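# Find leaked coffee packs by squeezing and tray them

## Task

Of the three vacuum-sealed coffee packs, one or two have a leak, which shows as give when the pack's two large flat faces are squeezed. Every soft pack must end up entirely inside the tray, while each intact pack must still be upright at its original spot. Anything that stays put only because a gripper is holding it does not count.

## Robot and tools

Robot: two xArm7 arms, left_arm and right_arm, each with a parallel two-finger gripper. Base poses in the scene frame: left_arm at (+0.038, +0.269, 0) m, quat_wxyz (+0.999, 0, 0, +0.045); right_arm at (-0.002, -0.278, 0) m, quat_wxyz (+0.998, 0, 0, +0.066).

Scene frame: origin on the table surface midway between the arms, +z up, +x away from the robots over the table, +y toward left_arm. The arm names are not image sides. Gripper frame: fingers extend along its +z, and they open and close along its y. end_effector_position is the spot between the pads with fingers shut, roughly 2 cm short of the tips; closing pushes the tips about 10 mm further along +z.

Row layout (used by both motion tools): one list of 16 numbers covering both arms, left_arm first: x, y, z (metres), qw, qx, qy, qz (unit quaternion, w first), opening; then the same eight for right_arm. Position and quaternion are an absolute pose in the scene frame, not an offset. Opening runs from -1 (closed) to +1 (fully open, 0.084 m). An arm meant to stay still must be sent its full last reported pose plus its desired opening every time; to hold a gripper's orientation, repeat your own fixed quaternion rather than the drifting reported one. A call is refused, sending nothing, if any target lies more than 0.6 m from that arm's last reported position along any axis of its gripper.

execute_actions: argument actions, a list holding zero or one item, plus optional pictures (boolean, whether images come back; default yes). Empty list: just report the state. Action item: {"rows": [...], "steps": n}, 1 to 15 rows, n at most 15 (default 15), each step 1/30 s; rows are applied one per step and the final row repeats to fill the remaining steps. Wait item: {"steps": n} with n up to 300, counted from the previous result, so your thinking time eats into it.

move: target is one 16-number row as above (absolute poses for both grippers); speed in m/s, 0.002 to 0.5, default 0.25, with rotation capped at twice that in rad/s. Each gripper follows a straight line, both finishing together, lasting 0.5 to 10 s (cut off at 10 s if longer); rotations take the short way. Openings are applied when the move starts. Paths ignore obstacles and the other arm, and grippers can lag, wander or overshoot speed, mostly near full reach. Faster contact and targets set deeper past contact press harder. The result adds a move: line giving the ending (done, off_target, moving, held, fault; one arm named means the other finished fine), active limits (paced = pose clipped; held = some steps blocked, after which motion may jump fast), and each gripper's distance from its target.

wait: seconds, 0 to 10; the robot gets nothing new and keeps heading for its last clipped pose.

zoom_image: camera (cam_high, cam_low, cam_left_wrist, cam_right_wrist, each 896x504) and region [x0, y0, x1, y1] in that image's pixels from the top-left, no bigger than 504 by 504. Gives a sharper crop of the latest image.

read_manual: section (only "licences"); returns URDF licence text, no motion.

finished_scene: scene, the integer number of the current scene. Irreversible; the scene is then judged, so the goal must already hold on its own.

Controller behaviour: each control step the commanded pose is limited to 70 mm and 16 degrees from the measured one, then damped IK drives the joints, favouring position over orientation. When an action ends the arm only completes the last clipped pose, so long reaches need several calls; check the reported pose. Elbows never fully straighten. Joint speed is capped at 3.14 rad/s with 0.16 s ramp-up.

Results: a state line per arm with gripper position, quaternion and velocities in the scene frame (the printed position can be off, more so when reaching far); grip_measured, the actual finger opening on the command scale; joint positions and joint torques (raw drive output with per-unit offset, scale and noise, nonzero even in free air). A pose unreachable line means the clearance check altered or blocked that arm's command; HELD flags each step where that happened. A Hand target line shows the pose the controller is now driving toward. Camera calibration (K, T_world_to_cam) is provided and changes are listed with pictures; real cameras may be a couple of degrees and millimetres off.

Gripping: to hold something, command an opening well under grip_measured; the larger the gap, the tighter the squeeze, up to about 24 N per pad for items up to about 6 cm wide. Returning the read grip_measured still presses lightly. A fast close can hit harder. Squeezing gently across a pack's broad faces and watching how far grip_measured drops is the way to tell soft from firm.

Avoid: arms touching or pushing each other; contact torques reaching load limits (waist and shoulder 47.5, upper arm roll, elbow, forearm roll 28.5, wrist pitch and roll 19 N m, held weight included), which triggers a TORQUE FAULT: the arm backs off, freezes 10 s and drops the rest of the call. Long loaded holds heat motors: MOTOR HOT from 65 °C, and at 80 °C an OVER-TEMPERATURE FAULT brakes the arm until it cools. Never knock or set anything off the table, and avoid drops, slips, slams and hard shoves; occasional random tugs on held items or nudges to loose ones may occur, so keep good packs upright and undisturbed.

Each tool is called after "Emit:" by a JSON object that holds its "method" and its "body".

## Session

Emit:
{"method": "execute_actions", "body": {"actions": []}}

Scene clock: 0.00 s of 4600.00 s.
left_arm: end_effector_position=(+0.1785, -0.0692, +0.2353) grip_measured=+1.00 end_effector_quat_wxyz=(-0.266, +0.447, +0.724, -0.453) end_effector_velocity=(-0.000, -0.000, -0.000) end_effector_angular_velocity=(+0.001, +0.001, -0.001) | right_arm: end_effector_position=(+0.2507, -0.8139, +0.2095) grip_measured=+1.00 end_effector_quat_wxyz=(-0.057, +0.594, +0.803, +0.000) end_effector_velocity=(+0.001, +0.000, +0.001) end_effector_angular_velocity=(-0.001, +0.000, +0.001)
Joint positions: left_arm=[-2.398 -1.409  1.42   0.757  0.287  1.14   2.951  0.084] | right_arm=[-1.393  0.532  0.209  1.796 -0.156  1.38  -2.904  0.084]
Joint velocities: left_arm=[-0.001  0.     0.001 -0.    -0.    -0.    -0.     0.   ] | right_arm=[ 0.002 -0.001 -0.     0.    -0.     0.001  0.001 -0.   ]
Joint torques (N m, as the arm reports them, + toward a larger angle): no reading
Motor temperatures (°C, as the motors report them): left_arm=[30 30 29 32 26 35 34] | right_arm=[31 32 31 31 30 33 34]
Hand target (left_arm): +0.178, -0.069, +0.235; -0.266, +0.447, +0.724, -0.453
Hand target (right_arm): +0.251, -0.814, +0.210; -0.057, +0.594, +0.803, +0.000
camera_calibration (this result's frames):
cam_left_wrist: T_world_to_cam=[[0.411048, 0.178402, -0.893987, 0.179517], [0.449588, -0.892779, 0.028556, -0.0817735], [-0.793038, -0.413664, -0.447183, 0.349725], [0, 0, 0, 1]] pos_world=[0.240319, 0.0396365, 0.319212]
cam_right_wrist: T_world_to_cam=[[0.94778, 0.311168, -0.0699151, 0.0615405], [0.30612, -0.949091, -0.0742697, -0.7633], [-0.0894662, 0.0489888, -0.994784, 0.399533], [0, 0, 0, 1]] pos_world=[0.21108, -0.763164, 0.345062]

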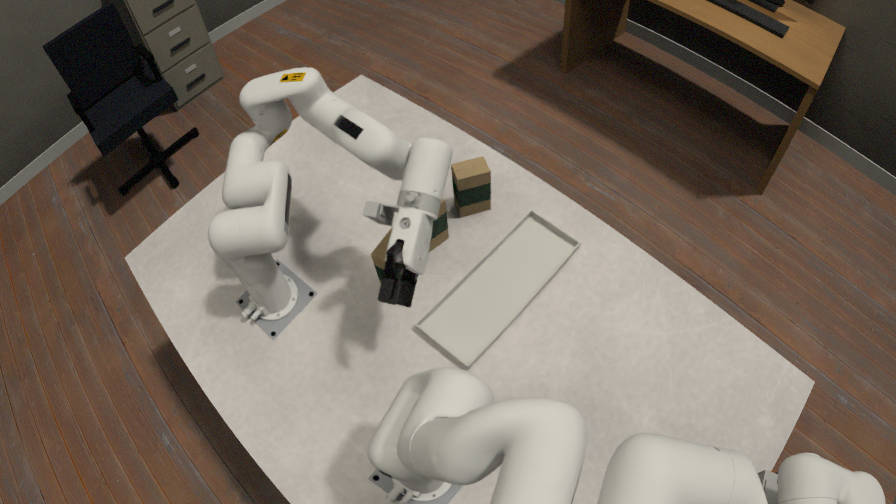

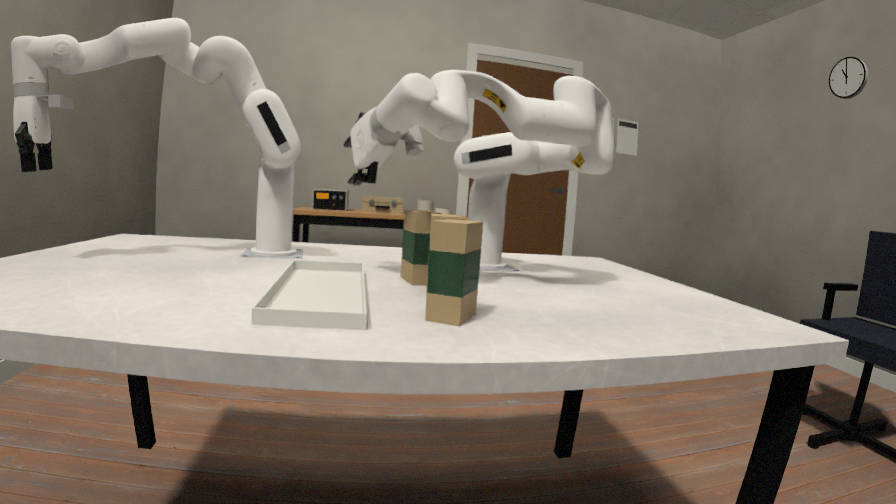

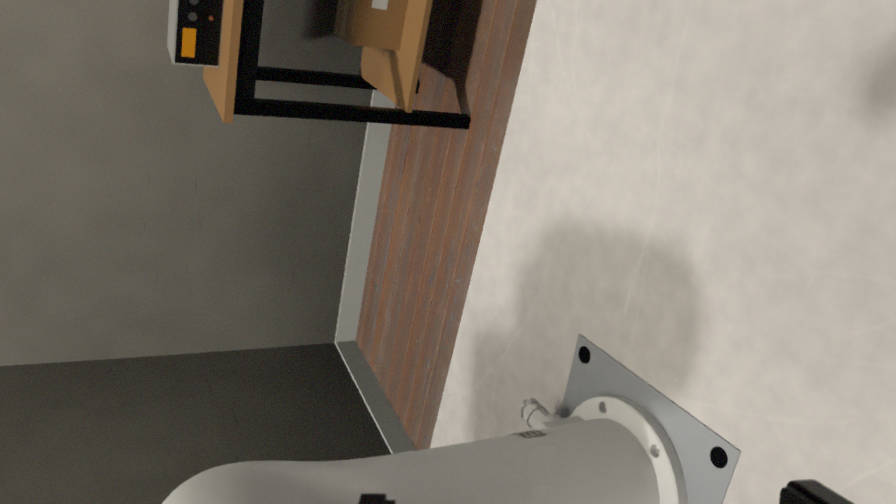

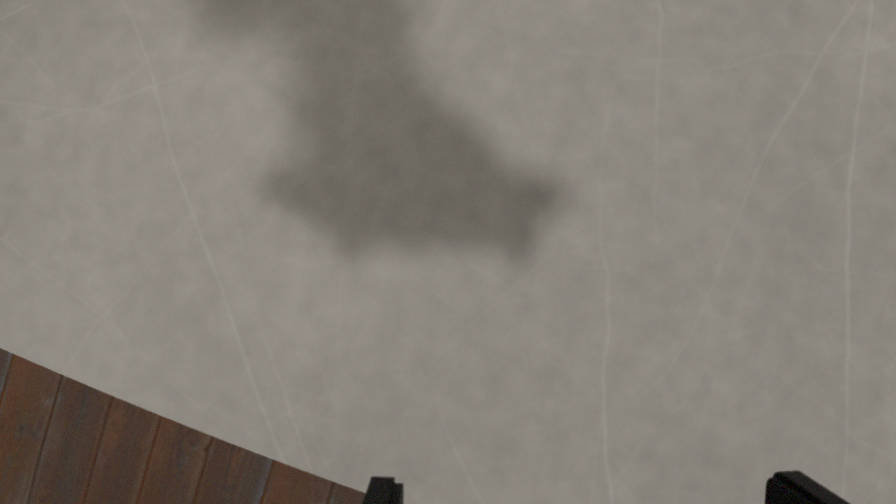

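Emit:
{"method": "move", "body": {"target": [0.44,0.02,0.42,0,0.7071,0.7071,0,1,0.2507,-0.8139,0.2095,-0.057,0.594,0.803,0,1], "speed": 0.3}}

Scene clock: 3.77 s of 4600.00 s.
left_arm: end_effector_position=(+0.4396, +0.0210, +0.4200) grip_measured=+1.00 end_effector_quat_wxyz=(-0.002, +0.707, +0.707, +0.000) end_effector_velocity=(+0.002, +0.000, +0.002) end_effector_angular_velocity=(+0.003, -0.007, -0.004) | right_arm: end_effector_position=(+0.2507, -0.8139, +0.2095) grip_measured=+1.00 end_effector_quat_wxyz=(-0.057, +0.594, +0.803, +0.000) end_effector_velocity=(-0.001, -0.001, +0.001) end_effector_angular_velocity=(-0.002, +0.000, -0.000)
Joint positions: left_arm=[-2.678 -0.783  1.213  1.785  0.8    1.978  3.594  0.084] | right_arm=[-1.393  0.533  0.209  1.797 -0.156  1.38  -2.904  0.084]
Joint velocities: left_arm=[-0.005  0.005  0.003  0.008  0.006  0.002  0.008  0.   ] | right_arm=[-0.001 -0.001  0.     0.001 -0.001 -0.    -0.     0.   ]
Joint torques (N m, as the arm reports them, + toward a larger angle): left_arm=[  1.56  16.21 -10.94  10.4   -1.04  -1.96  -0.43] | right_arm=[  1.24 -28.92   1.84  13.15  -0.65  -1.46   1.01]
Motor temperatures (°C, as the motors report them): left_arm=[30 30 30 32 26 35 34] | right_arm=[31 32 31 32 30 33 34]
Hand target (left_arm): +0.440, +0.021, +0.420; -0.002, +0.707, +0.707, +0.000
Hand target (right_arm): +0.251, -0.814, +0.210; -0.057, +0.594, +0.803, +0.000
Off the commanded pose (left_arm): 0.001 m, 0 deg.
Off the commanded pose (right_arm): 0.000 m, 0 deg.
move: done
camera_calibration (this result's frames):
cam_left_wrist: T_world_to_cam=[[0.999902, -0.0134472, -0.00400393, -0.407461], [-0.013478, -0.999879, -0.00778335, 0.0971274], [-0.00389878, 0.00783655, -0.999962, 0.553088], [0, 0, 0, 1]] pos_world=[0.410886, 0.0873021, 0.552192]
cam_right_wrist: T_world_to_cam=[[0.947647, 0.311526, -0.0701203, 0.0619105], [0.306454, -0.948971, -0.07443, -0.763289], [-0.089729, 0.0490447, -0.994758, 0.399611], [0, 0, 0, 1]] pos_world=[0.211101, -0.763225, 0.345046]

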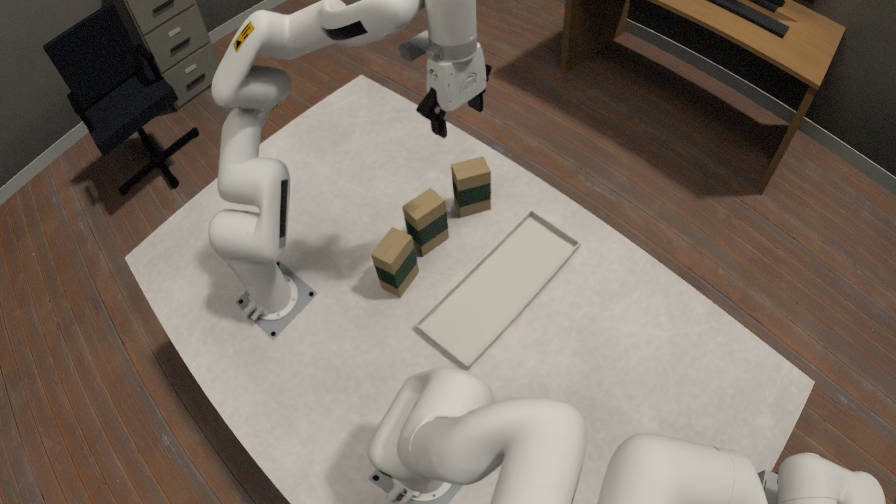

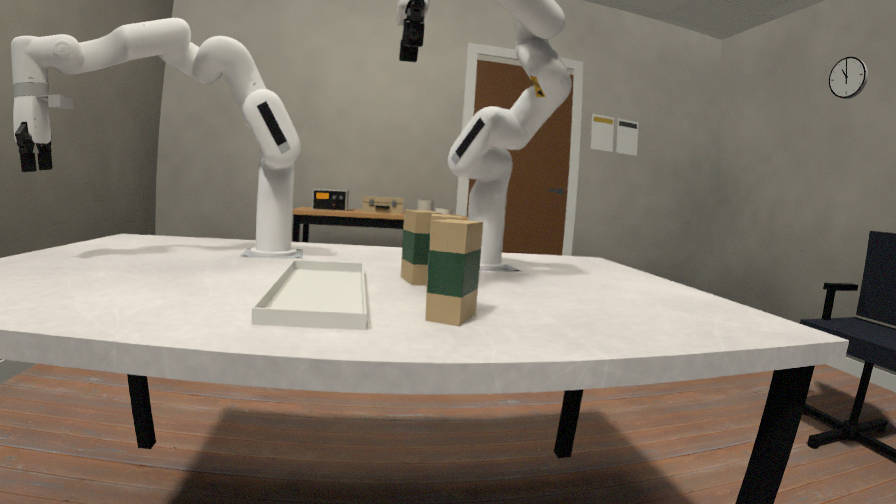

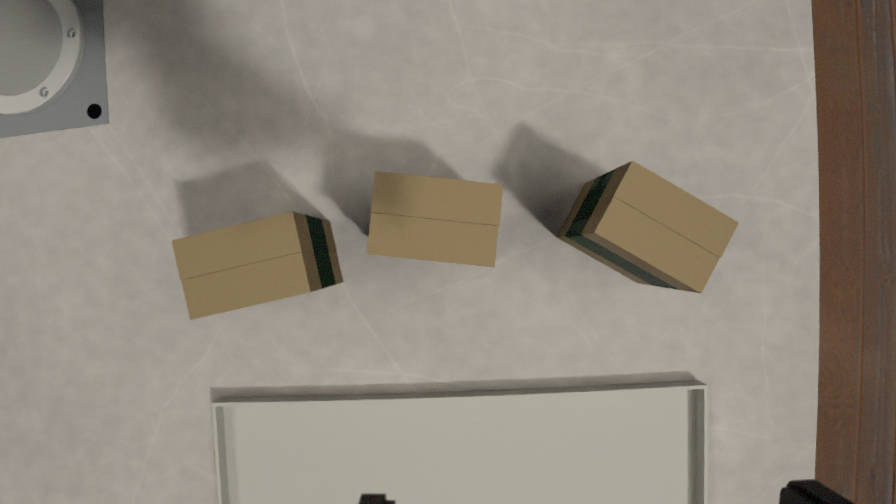

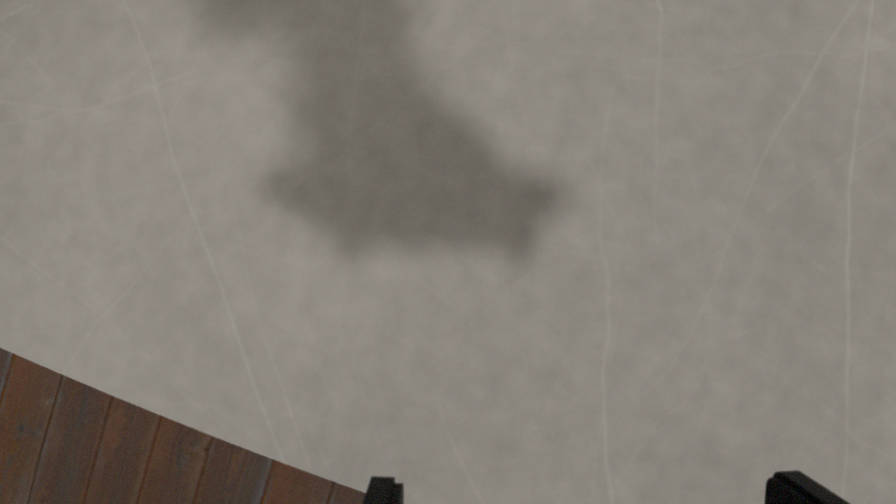

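Emit:
{"method": "move", "body": {"target": [0.283,0.077,0.2,0,0.9936,0.113,0,1,0.2507,-0.8139,0.2095,-0.057,0.594,0.803,0,1], "speed": 0.4}}

Scene clock: 8.10 s of 4600.00 s.
left_arm: end_effector_position=(+0.2831, +0.0763, +0.2003) grip_measured=+1.00 end_effector_quat_wxyz=(+0.000, +0.994, +0.114, +0.000) end_effector_velocity=(-0.002, +0.001, -0.003) end_effector_angular_velocity=(+0.000, +0.001, -0.013) | right_arm: end_effector_position=(+0.2507, -0.8139, +0.2095) grip_measured=+1.00 end_effector_quat_wxyz=(-0.057, +0.594, +0.803, +0.000) end_effector_velocity=(+0.001, +0.001, +0.001) end_effector_angular_velocity=(-0.000, -0.000, +0.001)
Joint positions: left_arm=[-2.301 -1.488  0.985  0.665  1.043  1.849  4.409  0.084] | right_arm=[-1.393  0.533  0.209  1.797 -0.156  1.38  -2.904  0.084]
Joint velocities: left_arm=[ 0.004 -0.007  0.003 -0.011  0.003 -0.001  0.01  -0.   ] | right_arm=[ 0.001 -0.002  0.    -0.     0.     0.001 -0.     0.   ]
Joint torques (N m, as the arm reports them, + toward a larger angle): left_arm=[  1.51  11.93 -12.28   8.17  -1.44  -2.09  -0.58] | right_arm=[  1.25 -28.84   2.    13.13  -0.66  -1.39   1.08]
Motor temperatures (°C, as the motors report them): left_arm=[30 30 30 32 26 35 34] | right_arm=[31 32 31 32 30 33 34]
Hand target (left_arm): +0.283, +0.076, +0.200; +0.000, +0.994, +0.113, +0.000
Hand target (right_arm): +0.251, -0.814, +0.209; -0.057, +0.594, +0.803, +0.000
Off the commanded pose (left_arm): 0.001 m, 0 deg.
Off the commanded pose (right_arm): 0.000 m, 0 deg.
move: done
camera_calibration (this result's frames):
cam_left_wrist: T_world_to_cam=[[0.213318, -0.976982, -0.00108314, 0.0444891], [-0.97697, -0.21331, -0.00535967, 0.360945], [0.00500526, 0.00220151, -0.999985, 0.330347], [0, 0, 0, 1]] pos_world=[0.341489, 0.119731, 0.332325]
cam_right_wrist: T_world_to_cam=[[0.947647, 0.311526, -0.070121, 0.0619105], [0.306454, -0.948971, -0.0744294, -0.763289], [-0.0897295, 0.0490439, -0.994758, 0.399611], [0, 0, 0, 1]] pos_world=[0.211101, -0.763224, 0.345046]

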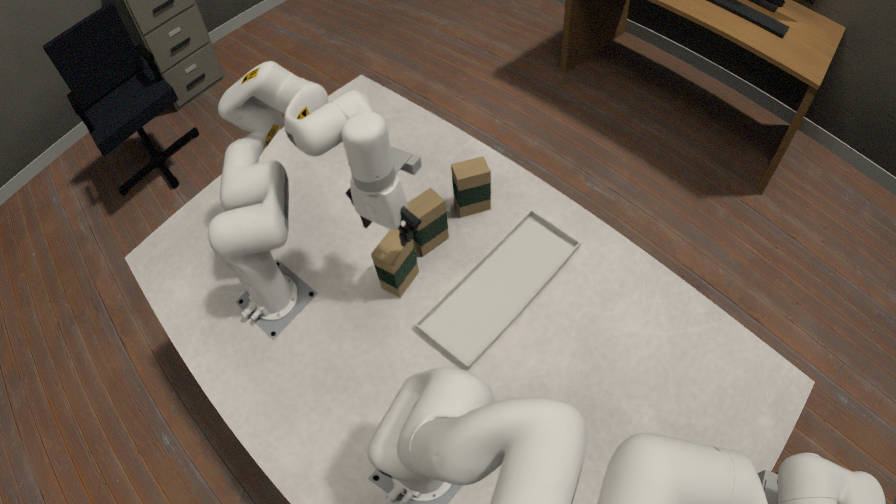

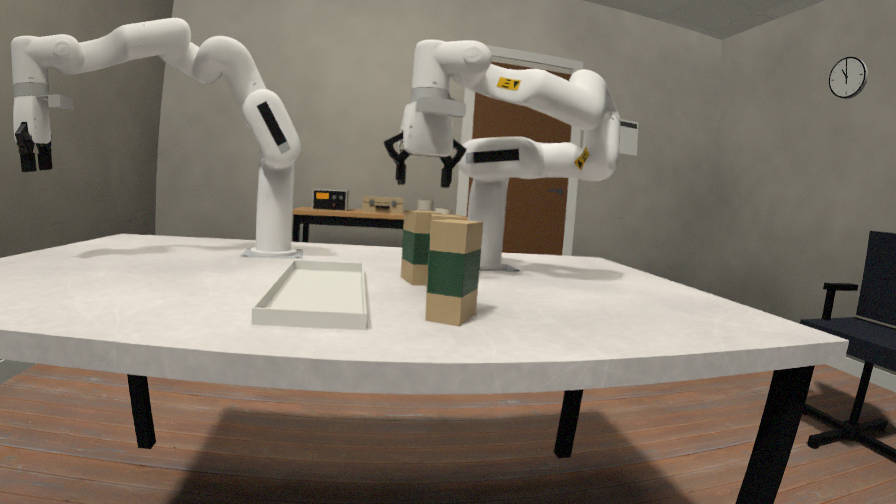

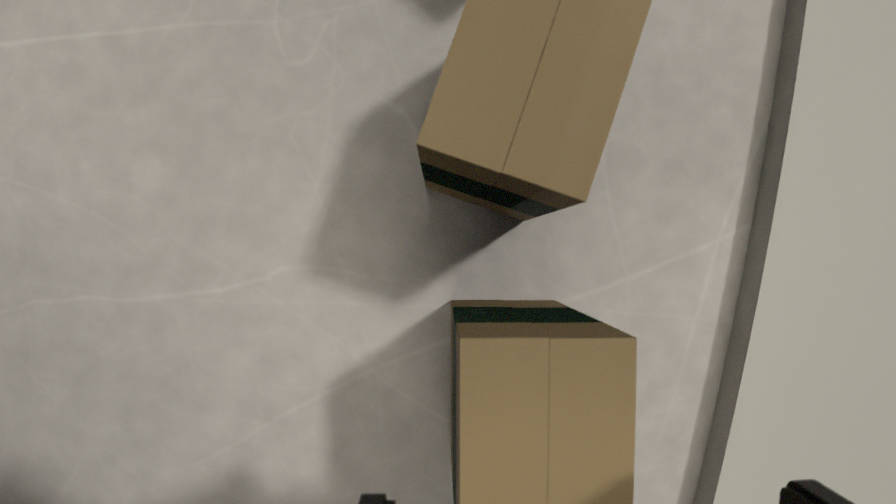

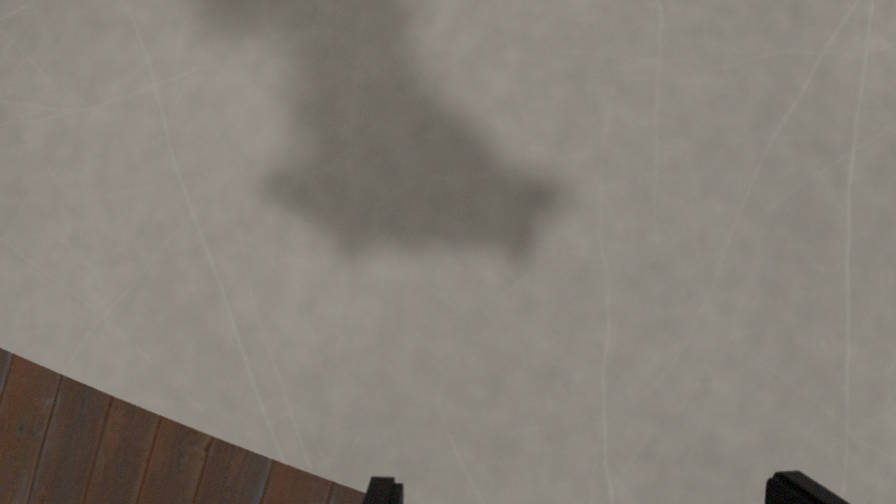

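Emit:
{"method": "move", "body": {"target": [0.286,0.0785,0.104,0,0.9936,0.113,0,1,0.2507,-0.8139,0.2095,-0.057,0.594,0.803,0,1], "speed": 0.15}}

Emit:
{"method": "move", "body": {"target": [0.286,0.0785,0.104,0,0.9936,0.113,0,-0.6,0.2507,-0.8139,0.2095,-0.057,0.594,0.803,0,1]}}

Scene clock: 11.13 s of 4600.00 s.
left_arm: end_effector_position=(+0.2860, +0.0785, +0.1043) grip_measured=+1.00 end_effector_quat_wxyz=(+0.000, +0.994, +0.113, +0.000) end_effector_velocity=(+0.000, -0.000, -0.002) end_effector_angular_velocity=(+0.000, -0.000, -0.000) | right_arm: end_effector_position=(+0.2507, -0.8139, +0.2095) grip_measured=+1.00 end_effector_quat_wxyz=(-0.057, +0.594, +0.803, -0.000) end_effector_velocity=(-0.000, -0.000, +0.001) end_effector_angular_velocity=(-0.001, +0.000, -0.000)
Joint positions: left_arm=[-2.215 -1.595  1.255  0.516  1.306  1.746  4.429  0.084] | right_arm=[-1.393  0.533  0.209  1.797 -0.156  1.38  -2.904  0.084]
Joint velocities: left_arm=[ 0.001 -0.001  0.008 -0.002  0.007 -0.003  0.001 -0.   ] | right_arm=[-0.001 -0.001  0.    -0.    -0.001  0.    -0.     0.   ]
Joint torques (N m, as the arm reports them, + toward a larger angle): left_arm=[  1.52  10.76 -12.62   4.02  -0.82  -2.15  -0.68] | right_arm=[  1.44 -28.92   1.96  13.02  -0.64  -1.45   1.09]
Motor temperatures (°C, as the motors report them): left_arm=[30 30 30 32 26 35 34] | right_arm=[31 32 31 32 30 33 34]
Hand target (left_arm): +0.286, +0.079, +0.104; -0.000, +0.994, +0.113, +0.000
Hand target (right_arm): +0.251, -0.814, +0.210; -0.057, +0.594, +0.803, -0.000
Off the commanded pose (left_arm): 0.000 m, 0 deg.
Off the commanded pose (right_arm): 0.000 m, 0 deg.
move: done
camera_calibration (this result's frames):
cam_left_wrist: T_world_to_cam=[[0.212036, -0.977261, -0.0013557, 0.0463817], [-0.977249, -0.212025, -0.00547587, 0.363698], [0.00506392, 0.00248593, -0.999984, 0.234217], [0, 0, 0, 1]] pos_world=[0.344403, 0.121858, 0.236267]
cam_right_wrist: T_world_to_cam=[[0.947647, 0.311526, -0.070121, 0.0619105], [0.306454, -0.948971, -0.074429, -0.763289], [-0.0897294, 0.0490435, -0.994758, 0.39961], [0, 0, 0, 1]] pos_world=[0.211101, -0.763225, 0.345046]

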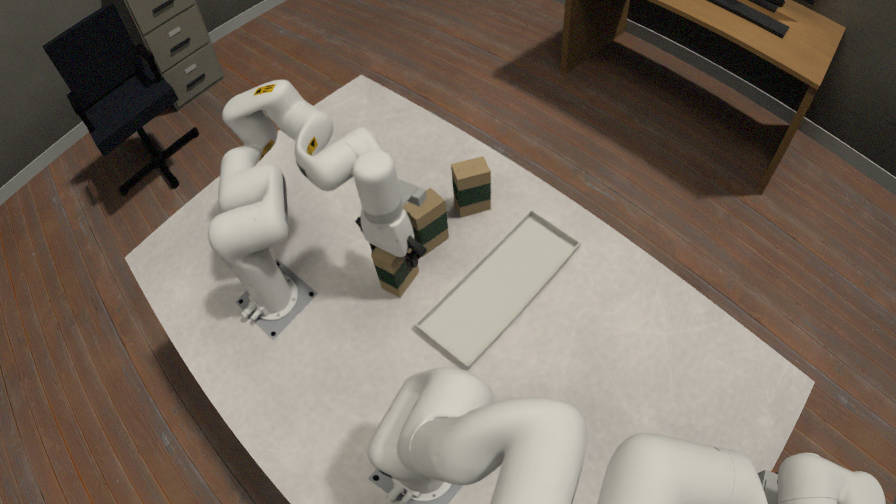

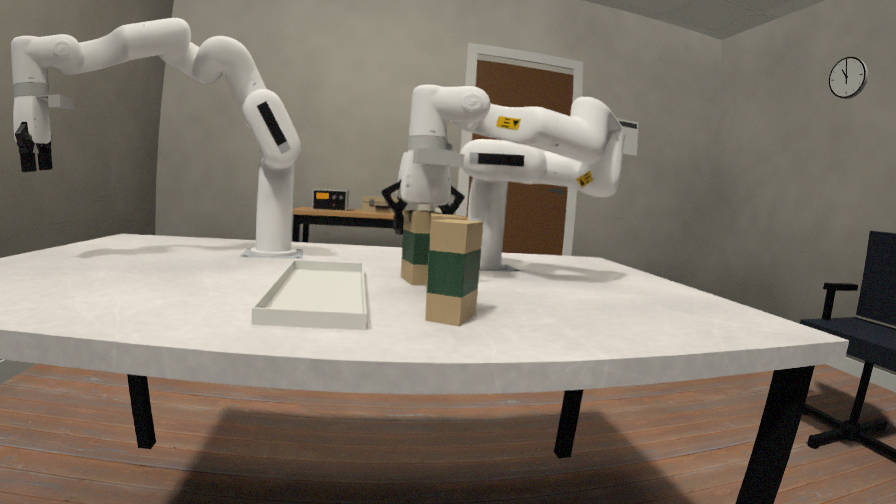

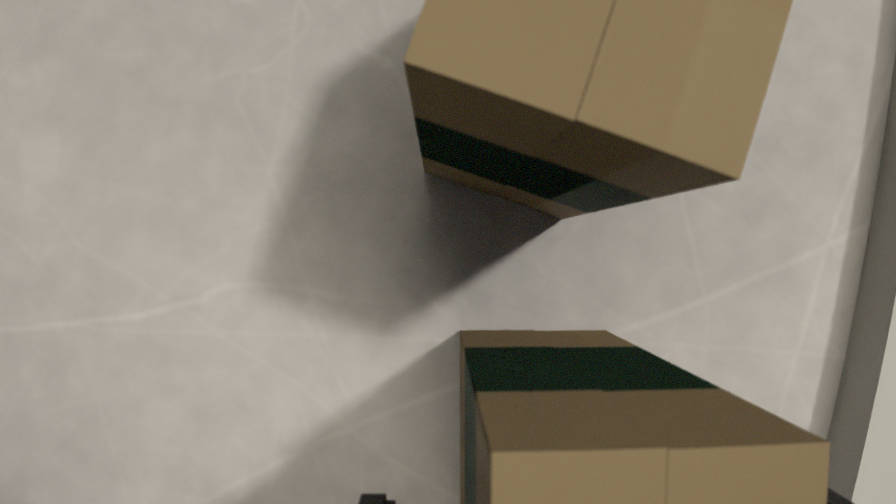

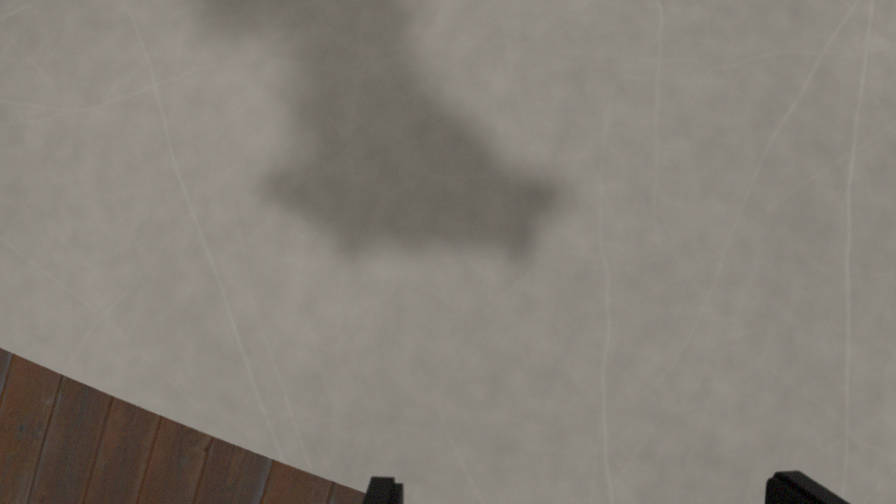

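Scene clock: 11.83 s of 4600.00 s.
left_arm: end_effector_position=(+0.2866, +0.0780, +0.1052) grip_measured=-0.31 end_effector_quat_wxyz=(+0.002, +0.994, +0.113, +0.001) end_effector_velocity=(-0.000, +0.001, -0.003) end_effector_angular_velocity=(+0.004, +0.004, +0.000) | right_arm: end_effector_position=(+0.2507, -0.8139, +0.2095) grip_measured=+1.00 end_effector_quat_wxyz=(-0.057, +0.594, +0.803, +0.000) end_effector_velocity=(-0.001, +0.000, -0.001) end_effector_angular_velocity=(+0.002, +0.000, -0.001)
Joint positions: left_arm=[-2.215 -1.595  1.253  0.517  1.306  1.744  4.429  0.031] | right_arm=[-1.393  0.533  0.209  1.797 -0.156  1.38  -2.904  0.084]
Joint velocities: left_arm=[ 0.001  0.001  0.011  0.     0.005 -0.002  0.001 -0.   ] | right_arm=[-0.001  0.001  0.    -0.001  0.001  0.    -0.     0.   ]
Joint torques (N m, as the arm reports them, + toward a larger angle): left_arm=[ 2.14 11.93 -3.42  1.75  0.07 -0.04 -0.57] | right_arm=[  1.15 -28.68   1.94  13.03  -0.58  -1.37   1.05]
Motor temperatures (°C, as the motors report them): left_arm=[30 30 30 32 26 35 34] | right_arm=[31 32 31 32 30 33 34]
Hand target (left_arm): +0.286, +0.079, +0.104; +0.000, +0.994, +0.113, +0.000
Hand target (right_arm): +0.251, -0.814, +0.209; -0.057, +0.594, +0.803, +0.000
Off the commanded pose (left_arm): 0.001 m, 0 deg.
Off the commanded pose (right_arm): 0.000 m, 0 deg.
move: done
camera_calibration (this result's frames):
cam_left_wrist: T_world_to_cam=[[0.21271, -0.977113, 0.00192801, 0.0452485], [-0.977089, -0.212719, -0.00688319, 0.364333], [0.00713578, -0.000419711, -0.999974, 0.234823], [0, 0, 0, 1]] pos_world=[0.344685, 0.121812, 0.237238]
cam_right_wrist: T_world_to_cam=[[0.947647, 0.311527, -0.070121, 0.0619106], [0.306454, -0.948971, -0.0744294, -0.763289], [-0.0897295, 0.0490439, -0.994758, 0.399611], [0, 0, 0, 1]] pos_world=[0.211101, -0.763224, 0.345046]

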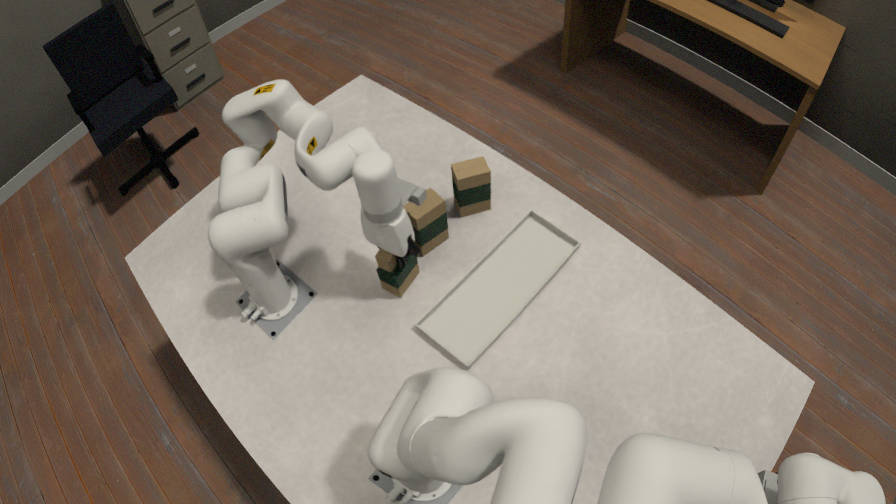

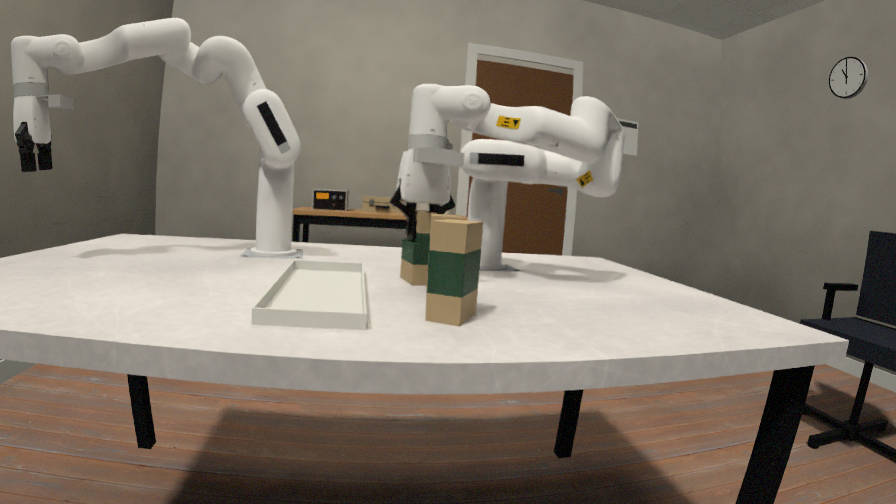

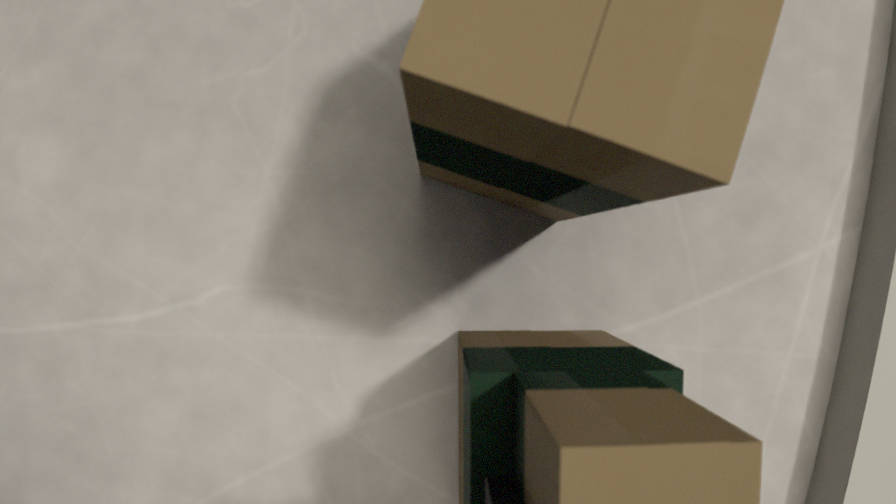

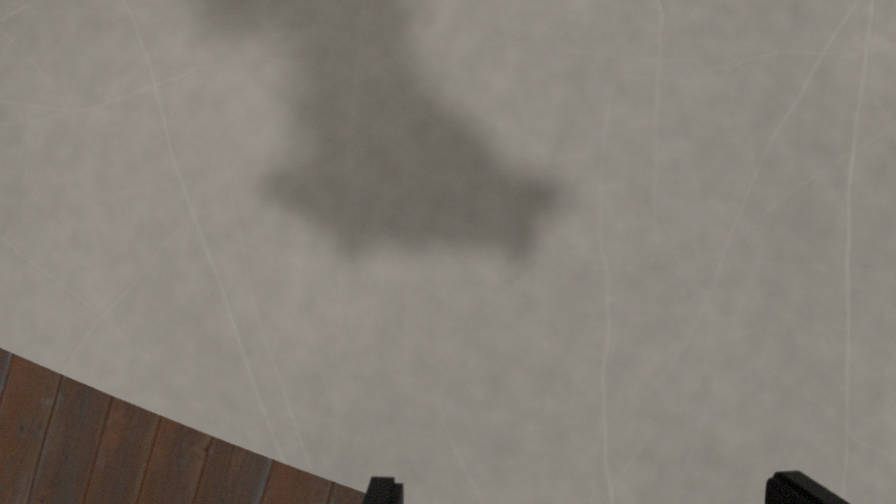

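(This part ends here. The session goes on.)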